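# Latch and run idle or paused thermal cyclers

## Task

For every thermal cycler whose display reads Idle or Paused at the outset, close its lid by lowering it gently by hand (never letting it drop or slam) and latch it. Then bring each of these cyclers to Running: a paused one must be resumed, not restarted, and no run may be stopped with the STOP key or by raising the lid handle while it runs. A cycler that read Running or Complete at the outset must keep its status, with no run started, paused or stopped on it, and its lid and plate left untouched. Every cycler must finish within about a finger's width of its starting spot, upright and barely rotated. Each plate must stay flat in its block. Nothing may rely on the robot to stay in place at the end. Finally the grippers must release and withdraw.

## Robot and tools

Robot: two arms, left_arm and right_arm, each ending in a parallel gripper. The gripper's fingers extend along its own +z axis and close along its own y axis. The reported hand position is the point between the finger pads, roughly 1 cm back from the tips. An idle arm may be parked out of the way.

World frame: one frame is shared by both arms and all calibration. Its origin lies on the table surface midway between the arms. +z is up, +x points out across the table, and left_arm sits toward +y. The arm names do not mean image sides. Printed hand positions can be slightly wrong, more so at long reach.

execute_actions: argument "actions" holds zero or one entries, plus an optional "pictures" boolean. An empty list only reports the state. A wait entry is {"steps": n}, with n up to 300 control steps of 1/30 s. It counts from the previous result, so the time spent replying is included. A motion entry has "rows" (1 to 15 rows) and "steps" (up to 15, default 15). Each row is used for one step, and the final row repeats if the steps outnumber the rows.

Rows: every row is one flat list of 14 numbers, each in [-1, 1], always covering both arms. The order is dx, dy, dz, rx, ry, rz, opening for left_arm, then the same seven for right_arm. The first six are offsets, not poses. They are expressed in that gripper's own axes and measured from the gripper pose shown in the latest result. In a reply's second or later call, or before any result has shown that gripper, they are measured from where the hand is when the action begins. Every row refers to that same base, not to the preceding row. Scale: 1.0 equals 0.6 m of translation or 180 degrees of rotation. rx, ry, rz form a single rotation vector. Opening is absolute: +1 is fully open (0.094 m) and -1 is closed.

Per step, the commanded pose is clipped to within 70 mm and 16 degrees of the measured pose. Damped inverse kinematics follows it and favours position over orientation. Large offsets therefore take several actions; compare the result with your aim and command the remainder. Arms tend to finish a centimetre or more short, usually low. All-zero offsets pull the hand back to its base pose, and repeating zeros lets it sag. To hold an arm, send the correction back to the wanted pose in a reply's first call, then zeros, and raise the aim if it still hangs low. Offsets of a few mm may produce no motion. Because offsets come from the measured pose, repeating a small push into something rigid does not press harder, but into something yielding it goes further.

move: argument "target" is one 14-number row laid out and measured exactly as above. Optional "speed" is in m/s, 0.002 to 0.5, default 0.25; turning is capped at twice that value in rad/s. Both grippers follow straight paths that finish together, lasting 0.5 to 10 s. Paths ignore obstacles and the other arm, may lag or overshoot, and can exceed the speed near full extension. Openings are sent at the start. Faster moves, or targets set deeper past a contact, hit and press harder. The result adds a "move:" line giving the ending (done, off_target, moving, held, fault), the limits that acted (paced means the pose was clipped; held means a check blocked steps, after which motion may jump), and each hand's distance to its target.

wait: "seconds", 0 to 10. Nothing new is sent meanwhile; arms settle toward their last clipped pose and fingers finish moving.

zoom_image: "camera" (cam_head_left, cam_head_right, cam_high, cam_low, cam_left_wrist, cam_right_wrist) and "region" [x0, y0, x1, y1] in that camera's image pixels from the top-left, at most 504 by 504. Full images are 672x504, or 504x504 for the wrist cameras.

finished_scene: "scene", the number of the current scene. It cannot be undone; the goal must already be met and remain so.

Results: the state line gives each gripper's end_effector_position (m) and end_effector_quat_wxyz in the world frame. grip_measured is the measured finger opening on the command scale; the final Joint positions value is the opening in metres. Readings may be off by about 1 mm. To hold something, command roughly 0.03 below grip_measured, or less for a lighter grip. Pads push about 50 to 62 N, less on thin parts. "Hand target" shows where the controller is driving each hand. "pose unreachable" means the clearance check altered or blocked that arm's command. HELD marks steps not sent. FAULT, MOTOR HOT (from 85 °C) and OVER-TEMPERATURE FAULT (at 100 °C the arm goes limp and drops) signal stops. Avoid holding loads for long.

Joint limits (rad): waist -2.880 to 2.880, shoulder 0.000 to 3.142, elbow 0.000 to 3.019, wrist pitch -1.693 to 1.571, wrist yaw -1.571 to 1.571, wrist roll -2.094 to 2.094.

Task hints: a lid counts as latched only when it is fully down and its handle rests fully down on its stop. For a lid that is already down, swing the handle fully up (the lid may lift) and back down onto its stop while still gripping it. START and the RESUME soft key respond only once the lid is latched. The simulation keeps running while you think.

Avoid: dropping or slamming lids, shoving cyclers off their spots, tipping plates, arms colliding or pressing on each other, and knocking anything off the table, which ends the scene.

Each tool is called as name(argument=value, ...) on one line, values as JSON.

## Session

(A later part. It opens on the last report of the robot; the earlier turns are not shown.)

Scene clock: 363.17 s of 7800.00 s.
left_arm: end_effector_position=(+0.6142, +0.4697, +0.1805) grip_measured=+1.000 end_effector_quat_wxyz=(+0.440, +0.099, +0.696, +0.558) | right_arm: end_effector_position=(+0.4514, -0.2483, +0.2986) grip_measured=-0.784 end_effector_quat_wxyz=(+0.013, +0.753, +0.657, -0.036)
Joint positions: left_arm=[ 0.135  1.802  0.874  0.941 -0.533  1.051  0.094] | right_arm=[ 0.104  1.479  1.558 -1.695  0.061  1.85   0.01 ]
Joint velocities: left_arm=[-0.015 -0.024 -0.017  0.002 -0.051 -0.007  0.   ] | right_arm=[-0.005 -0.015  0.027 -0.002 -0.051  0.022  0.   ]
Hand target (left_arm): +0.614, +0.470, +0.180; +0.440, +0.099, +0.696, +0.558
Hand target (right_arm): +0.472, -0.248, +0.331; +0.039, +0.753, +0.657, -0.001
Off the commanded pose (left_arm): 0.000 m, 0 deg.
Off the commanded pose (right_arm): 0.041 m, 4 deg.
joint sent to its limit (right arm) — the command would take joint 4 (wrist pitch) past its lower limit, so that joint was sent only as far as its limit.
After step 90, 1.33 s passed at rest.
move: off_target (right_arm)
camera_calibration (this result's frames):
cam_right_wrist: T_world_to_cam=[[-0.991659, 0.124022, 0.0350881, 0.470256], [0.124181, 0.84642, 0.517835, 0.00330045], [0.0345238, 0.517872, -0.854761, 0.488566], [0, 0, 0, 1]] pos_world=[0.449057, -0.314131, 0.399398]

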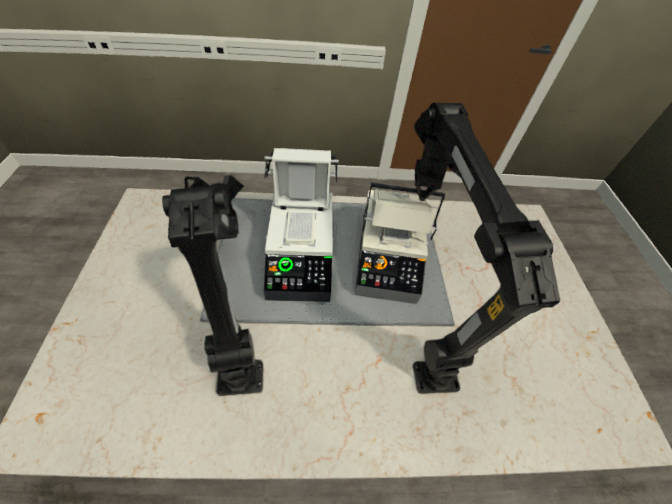

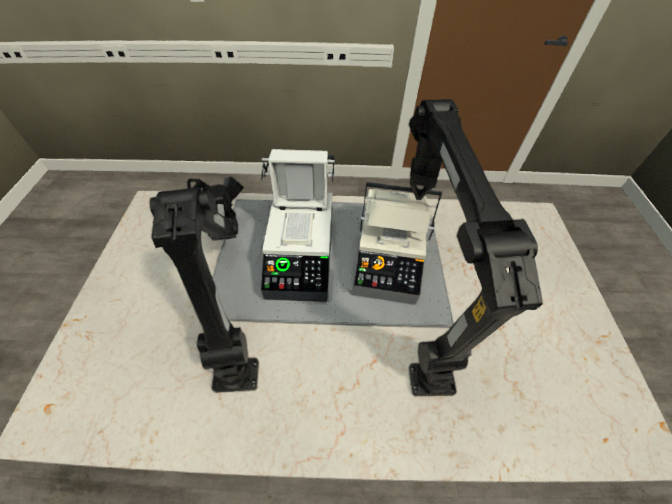

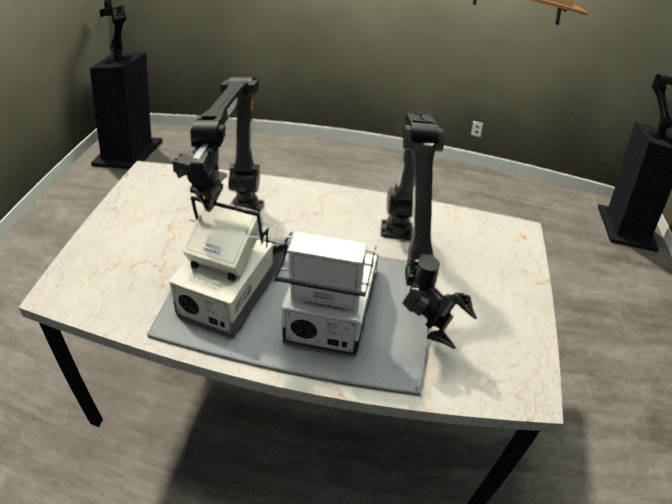

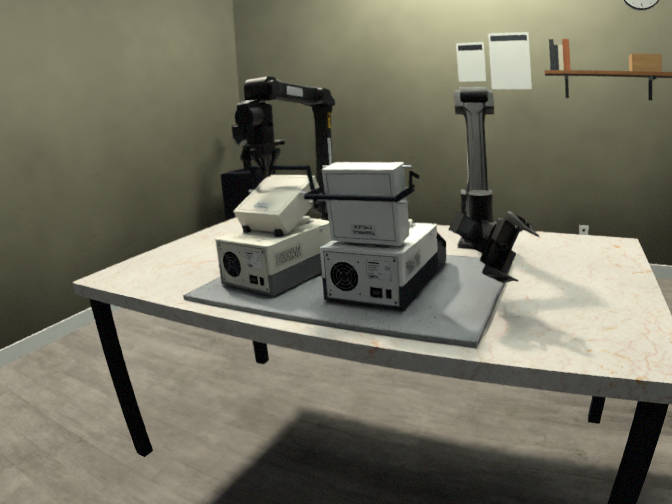

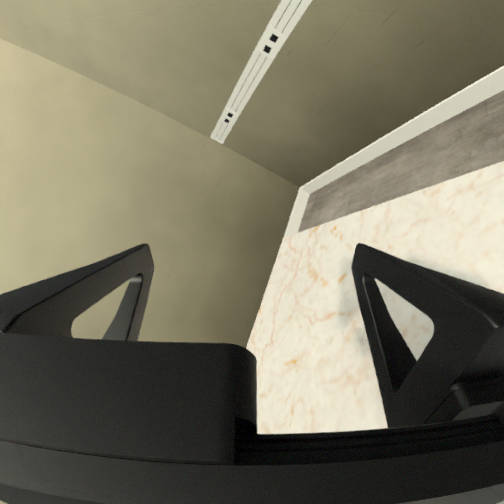

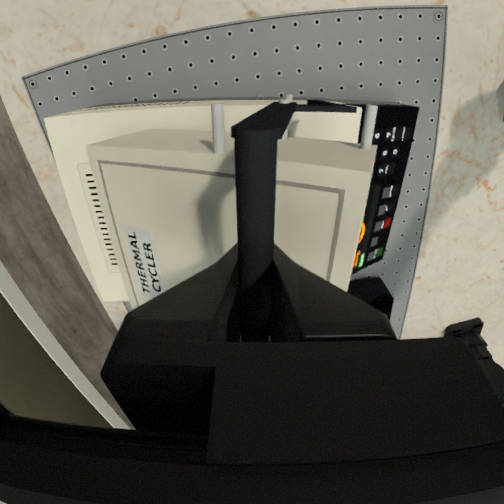

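move(target=[0,0,0,0,0,0,1,0,0.07,0.02,0,0,0,-1], speed=0.04)

move(target=[0,0,0,0,0,0,1,0,-0.05,0.1,0,0,0,-1], speed=0.02)

zoom_image(camera="cam_high", region=[150, 130, 350, 300])

Scene clock: 371.70 s of 7800.00 s.
left_arm: end_effector_position=(+0.6142, +0.4697, +0.1805) grip_measured=+1.000 end_effector_quat_wxyz=(+0.440, +0.099, +0.696, +0.558) | right_arm: end_effector_position=(+0.4617, -0.2501, +0.2691) grip_measured=-0.784 end_effector_quat_wxyz=(-0.009, +0.751, +0.657, -0.064)
Joint positions: left_arm=[ 0.135  1.802  0.874  0.941 -0.533  1.051  0.094] | right_arm=[ 0.094  1.549  1.555 -1.695  0.056  1.839  0.01 ]
Joint velocities: left_arm=[-0.005 -0.005 -0.002  0.007  0.007  0.037  0.   ] | right_arm=[-0.005 -0.015 -0.012  0.012 -0.022  0.022 -0.001]
Hand target (left_arm): +0.614, +0.470, +0.180; +0.440, +0.099, +0.696, +0.558
Hand target (right_arm): +0.490, -0.255, +0.285; +0.014, +0.754, +0.656, -0.036
Off the commanded pose (left_arm): 0.000 m, 0 deg.
Off the commanded pose (right_arm): 0.035 m, 4 deg.
After step 90, 4.20 s passed at rest.
move: off_target (right_arm)
camera_calibration (this result's frames):
cam_right_wrist: T_world_to_cam=[[-0.986573, 0.123259, 0.107148, 0.459827], [0.160767, 0.848493, 0.504196, 0.00610206], [-0.0287677, 0.514652, -0.856916, 0.49293], [0, 0, 0, 1]] pos_world=[0.466852, -0.315543, 0.370054]

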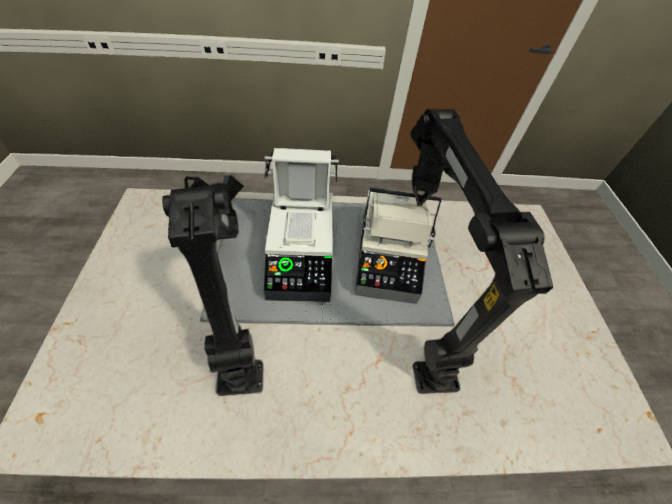

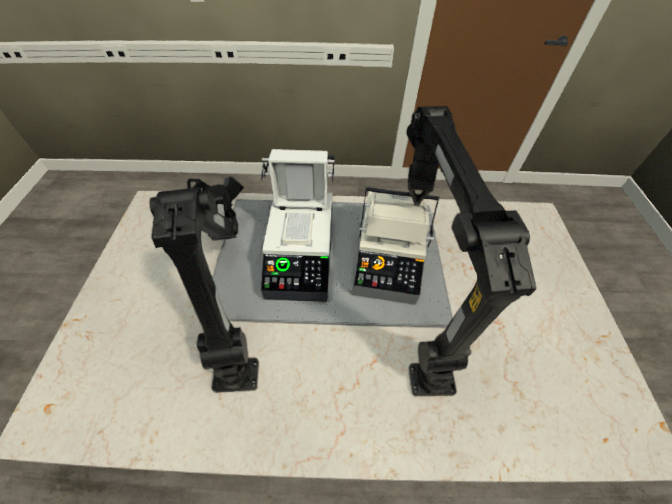

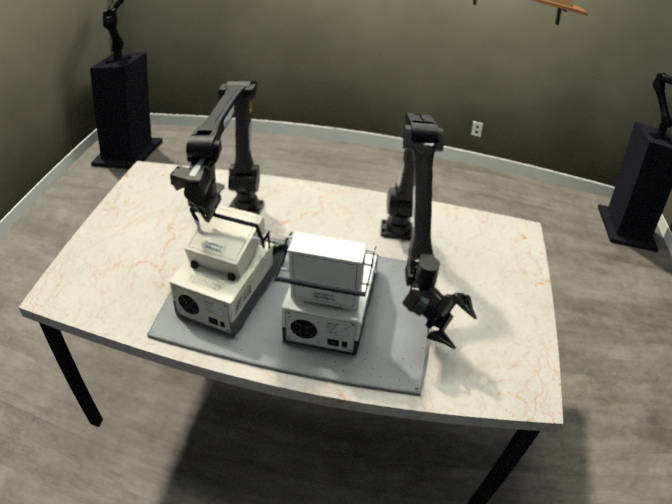

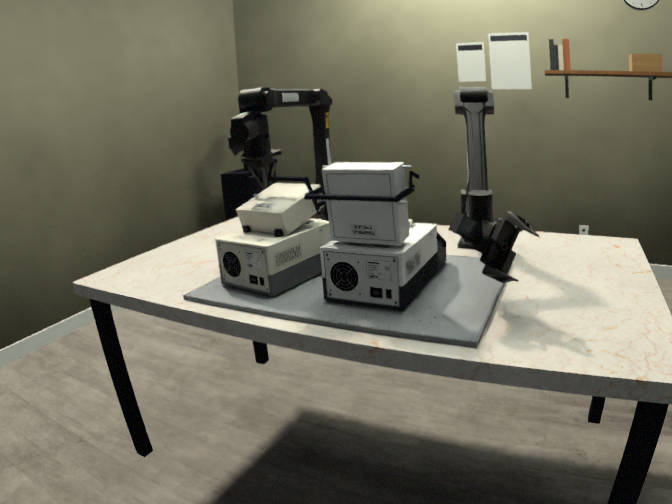

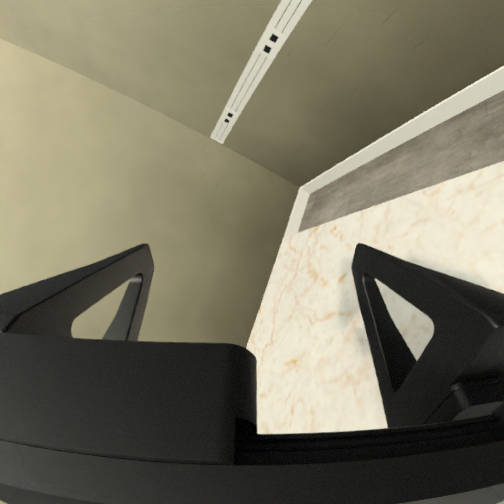

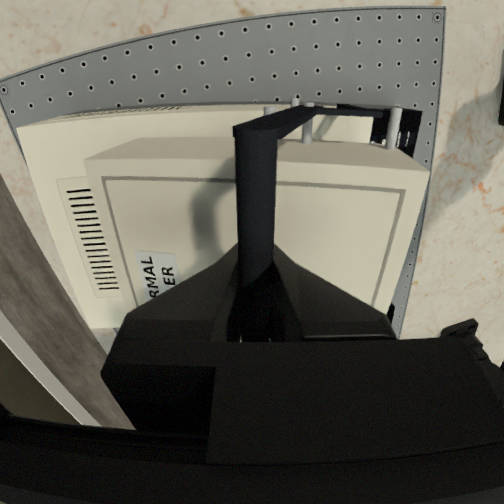

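Scene clock: 375.27 s of 7800.00 s.
left_arm: end_effector_position=(+0.6142, +0.4697, +0.1805) grip_measured=+1.000 end_effector_quat_wxyz=(+0.440, +0.099, +0.696, +0.558) | right_arm: end_effector_position=(+0.4378, -0.2473, +0.2519) grip_measured=-0.784 end_effector_quat_wxyz=(+0.020, +0.753, +0.657, -0.024)
Joint positions: left_arm=[ 0.135  1.802  0.874  0.941 -0.533  1.051  0.094] | right_arm=[ 0.11   1.426  1.38  -1.544  0.06   1.855  0.01 ]
Joint velocities: left_arm=[ 0.005 -0.005 -0.017 -0.027 -0.022  0.022  0.   ] | right_arm=[-0.005 -0.024  0.002 -0.007  0.007 -0.007 -0.001]
Hand target (left_arm): +0.614, +0.470, +0.180; +0.440, +0.099, +0.696, +0.558
Hand target (right_arm): +0.424, -0.250, +0.215; -0.009, +0.751, +0.657, -0.064
Off the commanded pose (left_arm): 0.000 m, 0 deg.
Off the commanded pose (right_arm): 0.041 m, 6 deg.
move: off_target (right_arm)
camera_calibration (this result's frames):
cam_right_wrist: T_world_to_cam=[[-0.992521, 0.121667, 0.00997367, 0.464412], [0.108781, 0.844401, 0.524551, 0.0328567], [0.0553989, 0.521713, -0.851321, 0.439469], [0, 0, 0, 1]] pos_world=[0.433019, -0.313524, 0.352262]

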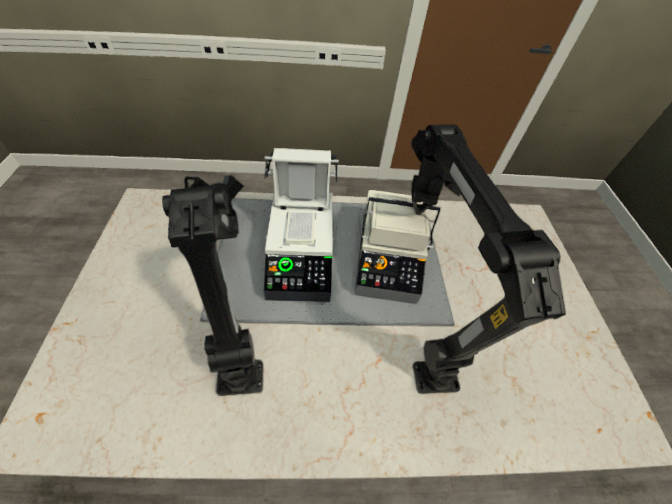

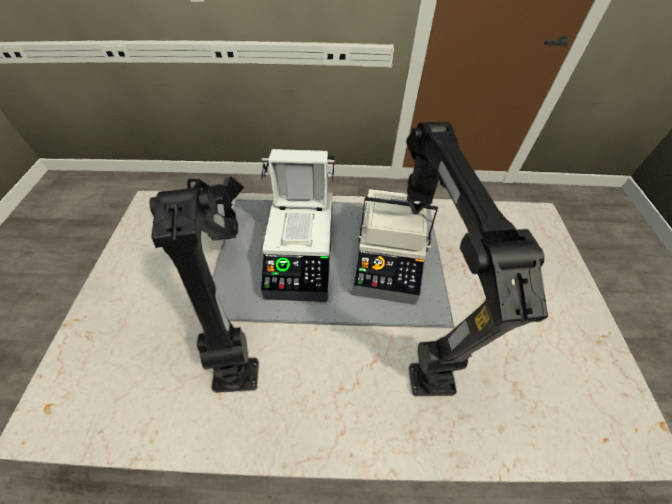

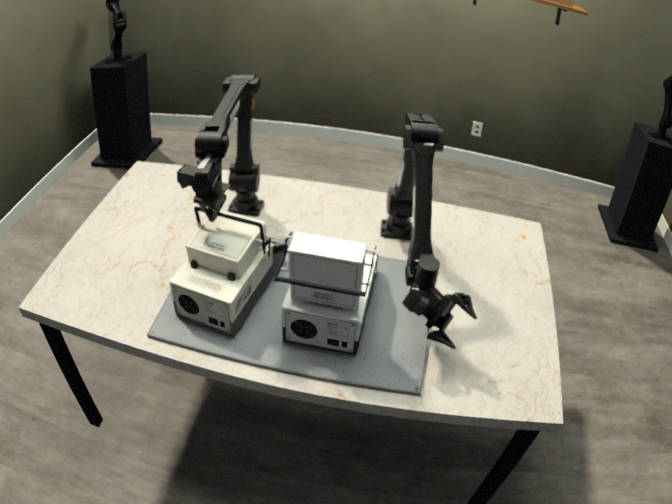

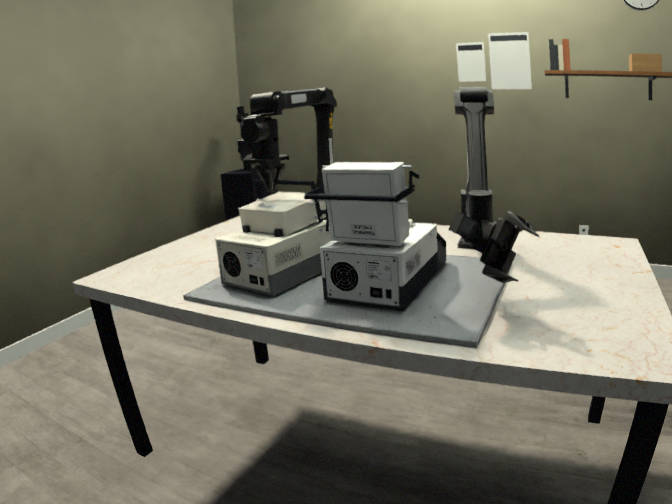

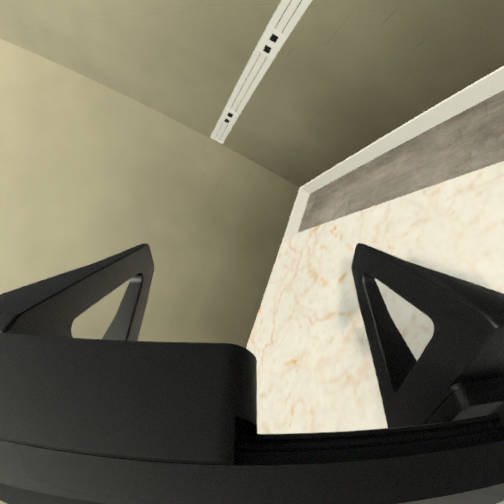

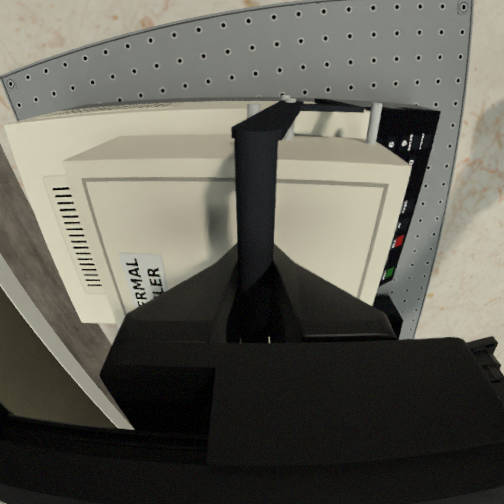

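Region (150, 130, 350, 300) of cam_high's 672x504 image, scaled by 2.520, with more detail than that image has; it fills the top 428 rows of this view, and the rest is white.

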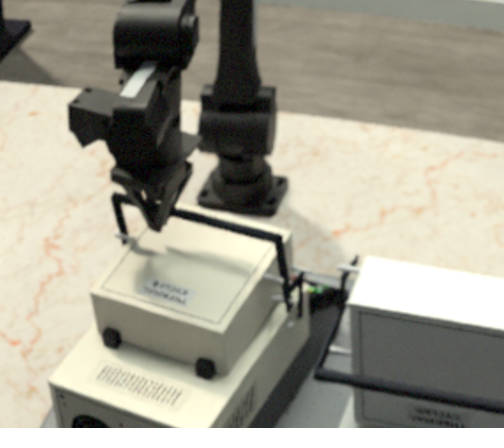

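move(target=[0,0,0,0,0,0,1,0,0.0,0.07,0,0,0,-1], speed=0.02)

move(target=[0,0,0,0,0,0,1,0,-0.11,0.08,-0.1,0,0,-1], speed=0.04)

move(target=[0,0,0,0,0,0,1,0,-0.09,0.12,-0.15,0,0,-1], speed=0.04)

zoom_image(camera="cam_high", region=[150, 130, 350, 300])

Scene clock: 387.87 s of 7800.00 s.
left_arm: end_effector_position=(+0.6142, +0.4697, +0.1805) grip_measured=+1.000 end_effector_quat_wxyz=(+0.440, +0.099, +0.696, +0.558) | right_arm: end_effector_position=(+0.4382, -0.2469, +0.2523) grip_measured=-0.784 end_effector_quat_wxyz=(+0.043, +0.753, +0.656, +0.005)
Joint positions: left_arm=[ 0.135  1.802  0.874  0.941 -0.533  1.051  0.094] | right_arm=[ 0.114  1.38   1.333 -1.469  0.068  1.858  0.01 ]
Joint velocities: left_arm=[ 0.005 -0.015 -0.002  0.007  0.007  0.051  0.   ] | right_arm=[-0.005  0.005 -0.002 -0.002 -0.066 -0.051 -0.   ]
Hand target (left_arm): +0.614, +0.470, +0.180; +0.440, +0.099, +0.696, +0.558
Hand target (right_arm): +0.435, -0.249, +0.212; +0.020, +0.753, +0.657, -0.024
Off the commanded pose (left_arm): 0.000 m, 0 deg.
Off the commanded pose (right_arm): 0.042 m, 4 deg.
After step 90, 7.27 s passed at rest.
move: off_target (right_arm)
camera_calibration (this result's frames):
cam_right_wrist: T_world_to_cam=[[-0.99065, 0.120757, -0.0634786, 0.482252], [0.0684822, 0.8426, 0.534168, 0.0471099], [0.117992, 0.524826, -0.842992, 0.410872], [0, 0, 0, 1]] pos_world=[0.426037, -0.313566, 0.35181]

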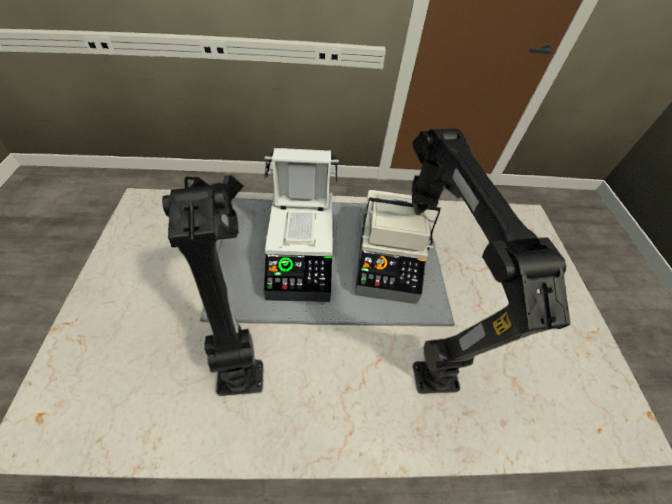

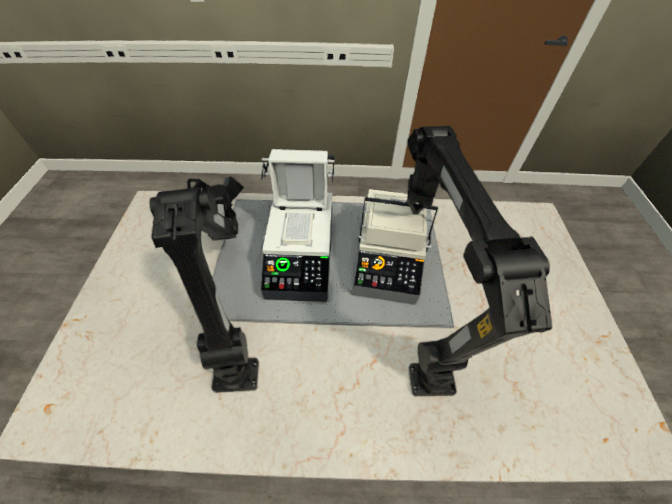

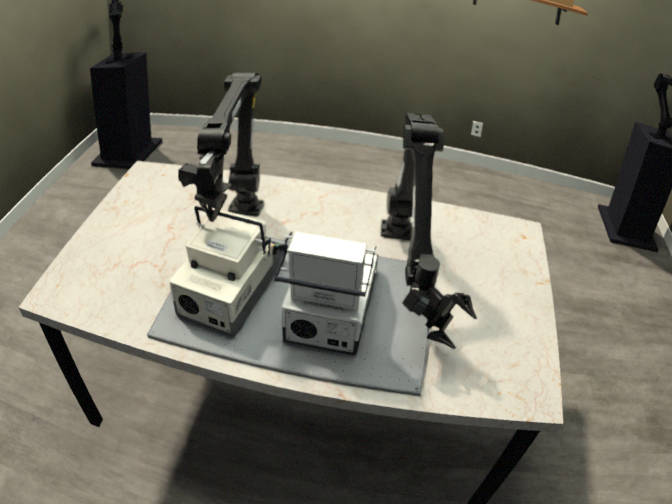

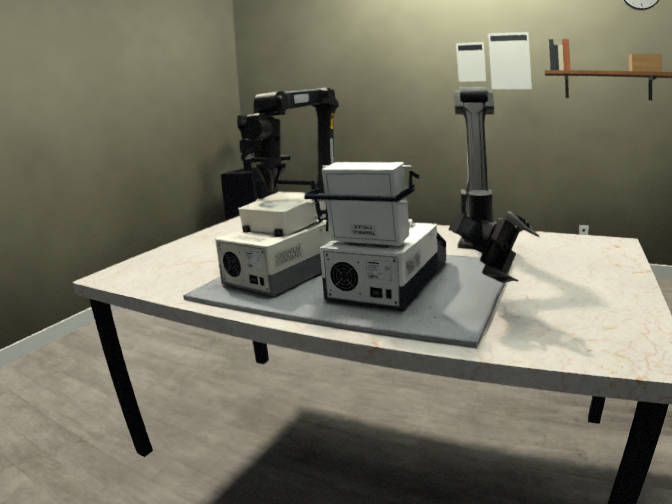

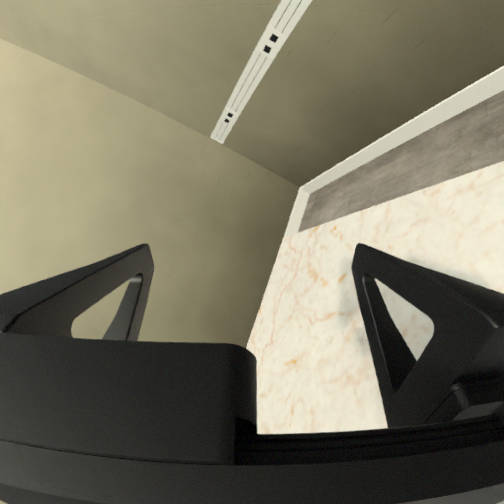

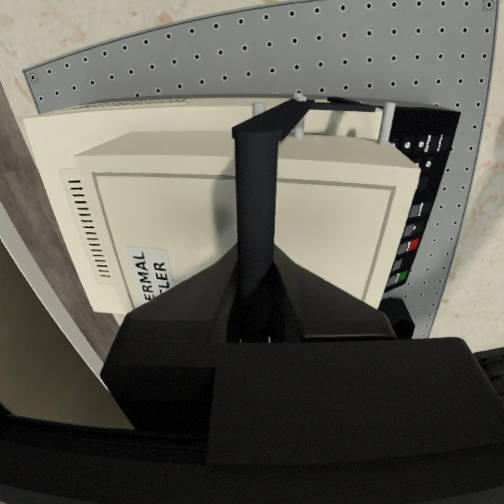

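Scene clock: 392.03 s of 7800.00 s.
left_arm: end_effector_position=(+0.6142, +0.4697, +0.1805) grip_measured=+1.000 end_effector_quat_wxyz=(+0.440, +0.099, +0.696, +0.558) | right_arm: end_effector_position=(+0.3879, -0.2397, +0.2477) grip_measured=-0.784 end_effector_quat_wxyz=(+0.190, +0.733, +0.635, +0.155)
Joint positions: left_arm=[ 0.135  1.802  0.874  0.941 -0.533  1.051  0.094] | right_arm=[ 0.216  0.996  0.944 -1.062  0.197  1.921  0.01 ]
Joint velocities: left_arm=[-0.024  0.005 -0.002  0.002 -0.051  0.022  0.   ] | right_arm=[-0.015 -0.005  0.007 -0.022 -0.007 -0.037  0.   ]
Hand target (left_arm): +0.614, +0.470, +0.180; +0.440, +0.099, +0.696, +0.558
Hand target (right_arm): +0.374, -0.242, +0.203; +0.160, +0.739, +0.645, +0.109
Off the commanded pose (left_arm): 0.000 m, 0 deg.
Off the commanded pose (right_arm): 0.049 m, 7 deg.
move: off_target (right_arm)
camera_calibration (this result's frames):
cam_right_wrist: T_world_to_cam=[[-0.877098, 0.108395, -0.46792, 0.484477], [-0.157222, 0.855739, 0.492942, 0.147867], [0.45385, 0.505926, -0.733525, 0.247224], [0, 0, 0, 1]] pos_world=[0.335979, -0.304127, 0.335152]

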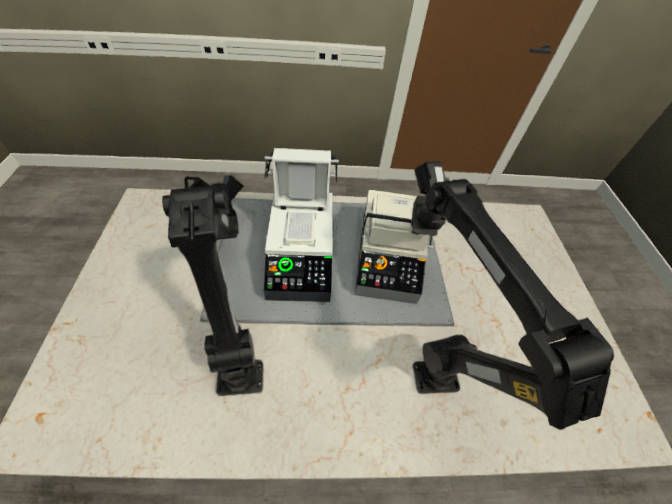

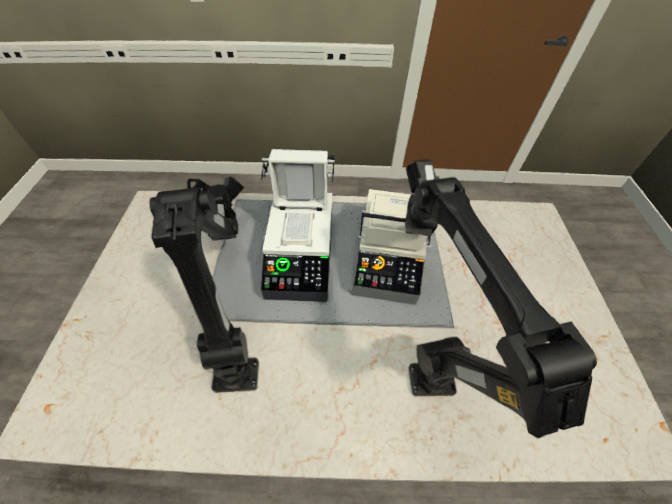

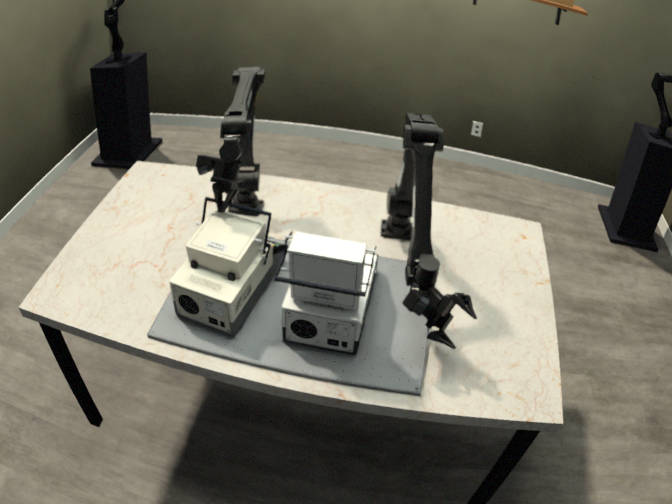

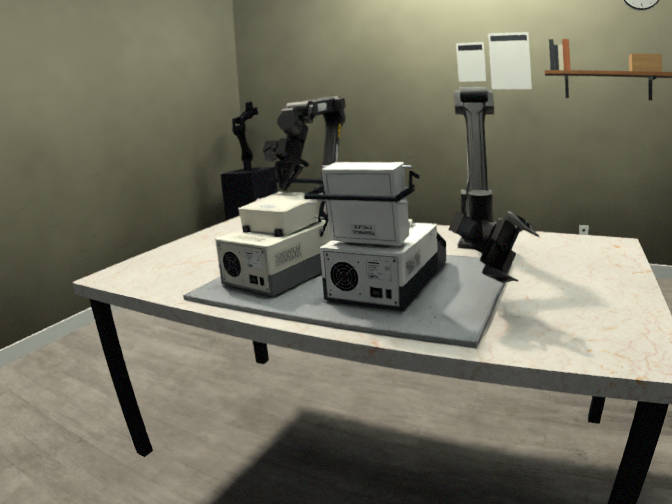

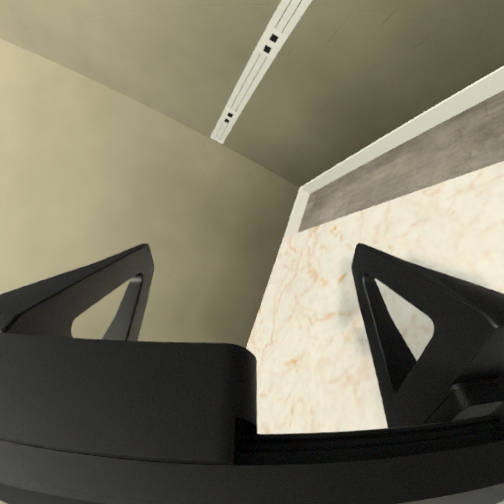

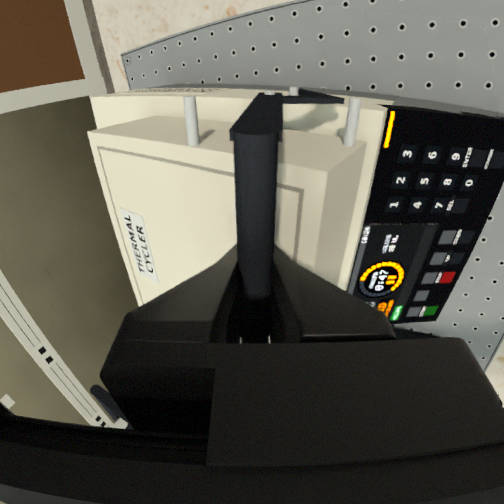

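Scene clock: 398.17 s of 7800.00 s.
left_arm: end_effector_position=(+0.6142, +0.4697, +0.1805) grip_measured=+1.000 end_effector_quat_wxyz=(+0.440, +0.099, +0.696, +0.558) | right_arm: end_effector_position=(+0.3802, -0.2376, +0.2412) grip_measured=-0.785 end_effector_quat_wxyz=(+0.394, +0.642, +0.553, +0.357)
Joint positions: left_arm=[ 0.135  1.802  0.874  0.941 -0.533  1.051  0.094] | right_arm=[ 0.344  0.687  0.498 -0.315  0.451  1.832  0.01 ]
Joint velocities: left_arm=[-0.015  0.015 -0.002  0.032 -0.007 -0.066  0.   ] | right_arm=[-0.015  0.005  0.007  0.012 -0.007 -0.051 -0.001]
Hand target (left_arm): +0.614, +0.470, +0.180; +0.440, +0.099, +0.696, +0.558
Hand target (right_arm): +0.365, -0.241, +0.166; +0.355, +0.671, +0.578, +0.300
Off the commanded pose (left_arm): 0.000 m, 0 deg.
Off the commanded pose (right_arm): 0.083 m, 9 deg; position clipped at the last step of the last action.
move: off_target (right_arm); limits=paced
camera_calibration (this result's frames):
cam_right_wrist: T_world_to_cam=[[-0.435913, 0.0655465, -0.897599, 0.400174], [-0.409653, 0.873586, 0.262739, 0.303802], [0.801351, 0.482236, -0.353956, 0.0155965], [0, 0, 0, 1]] pos_world=[0.286396, -0.299148, 0.284896]

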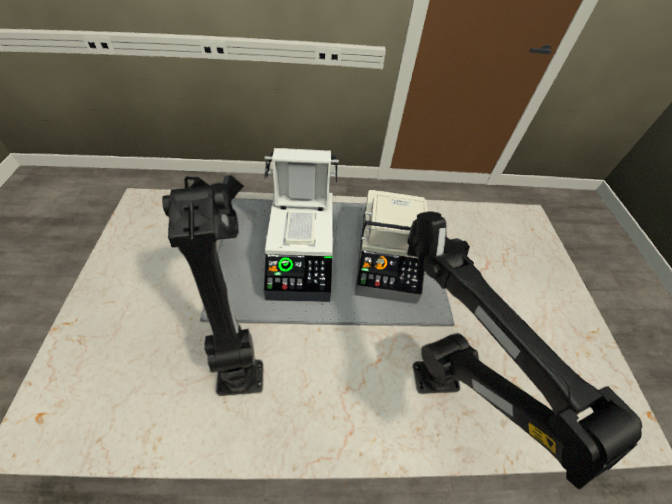

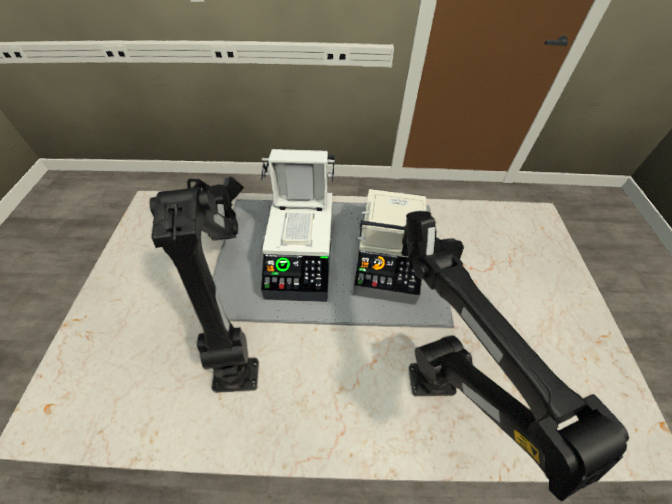

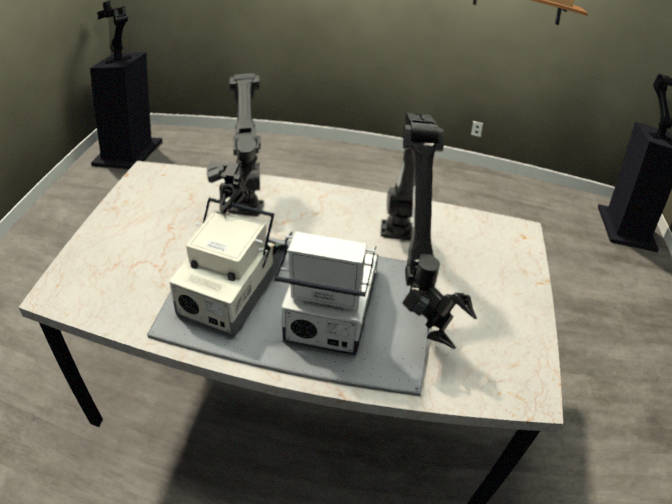

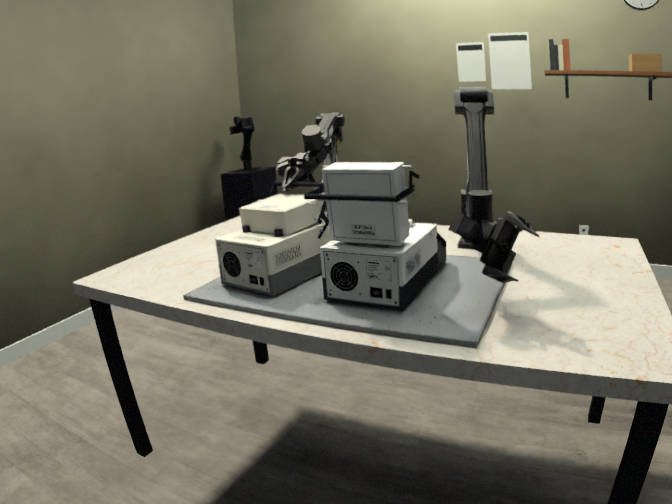

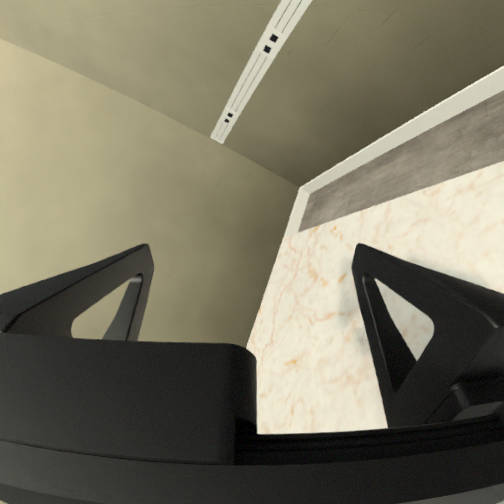

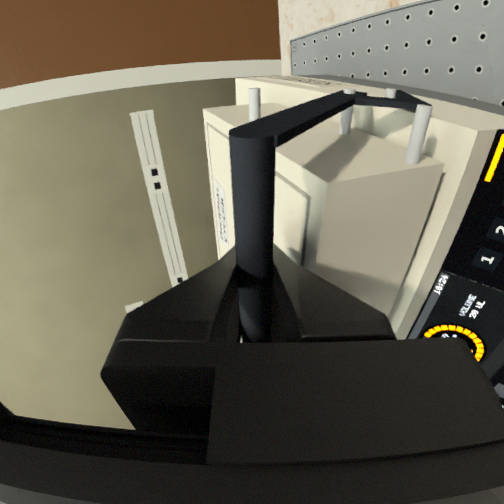

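Region (150, 130, 350, 300) of cam_high's 672x504 image, scaled by 2.520, with more detail than that image has; it fills the top 428 rows of this view, and the rest is white.

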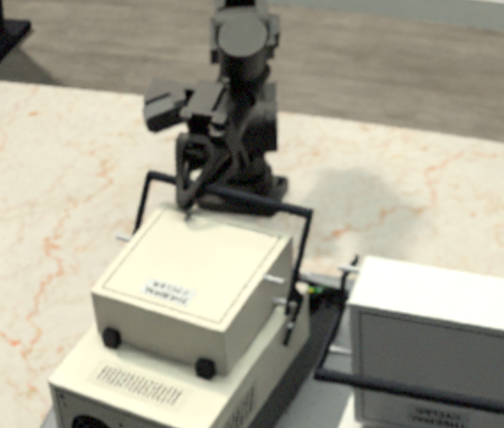

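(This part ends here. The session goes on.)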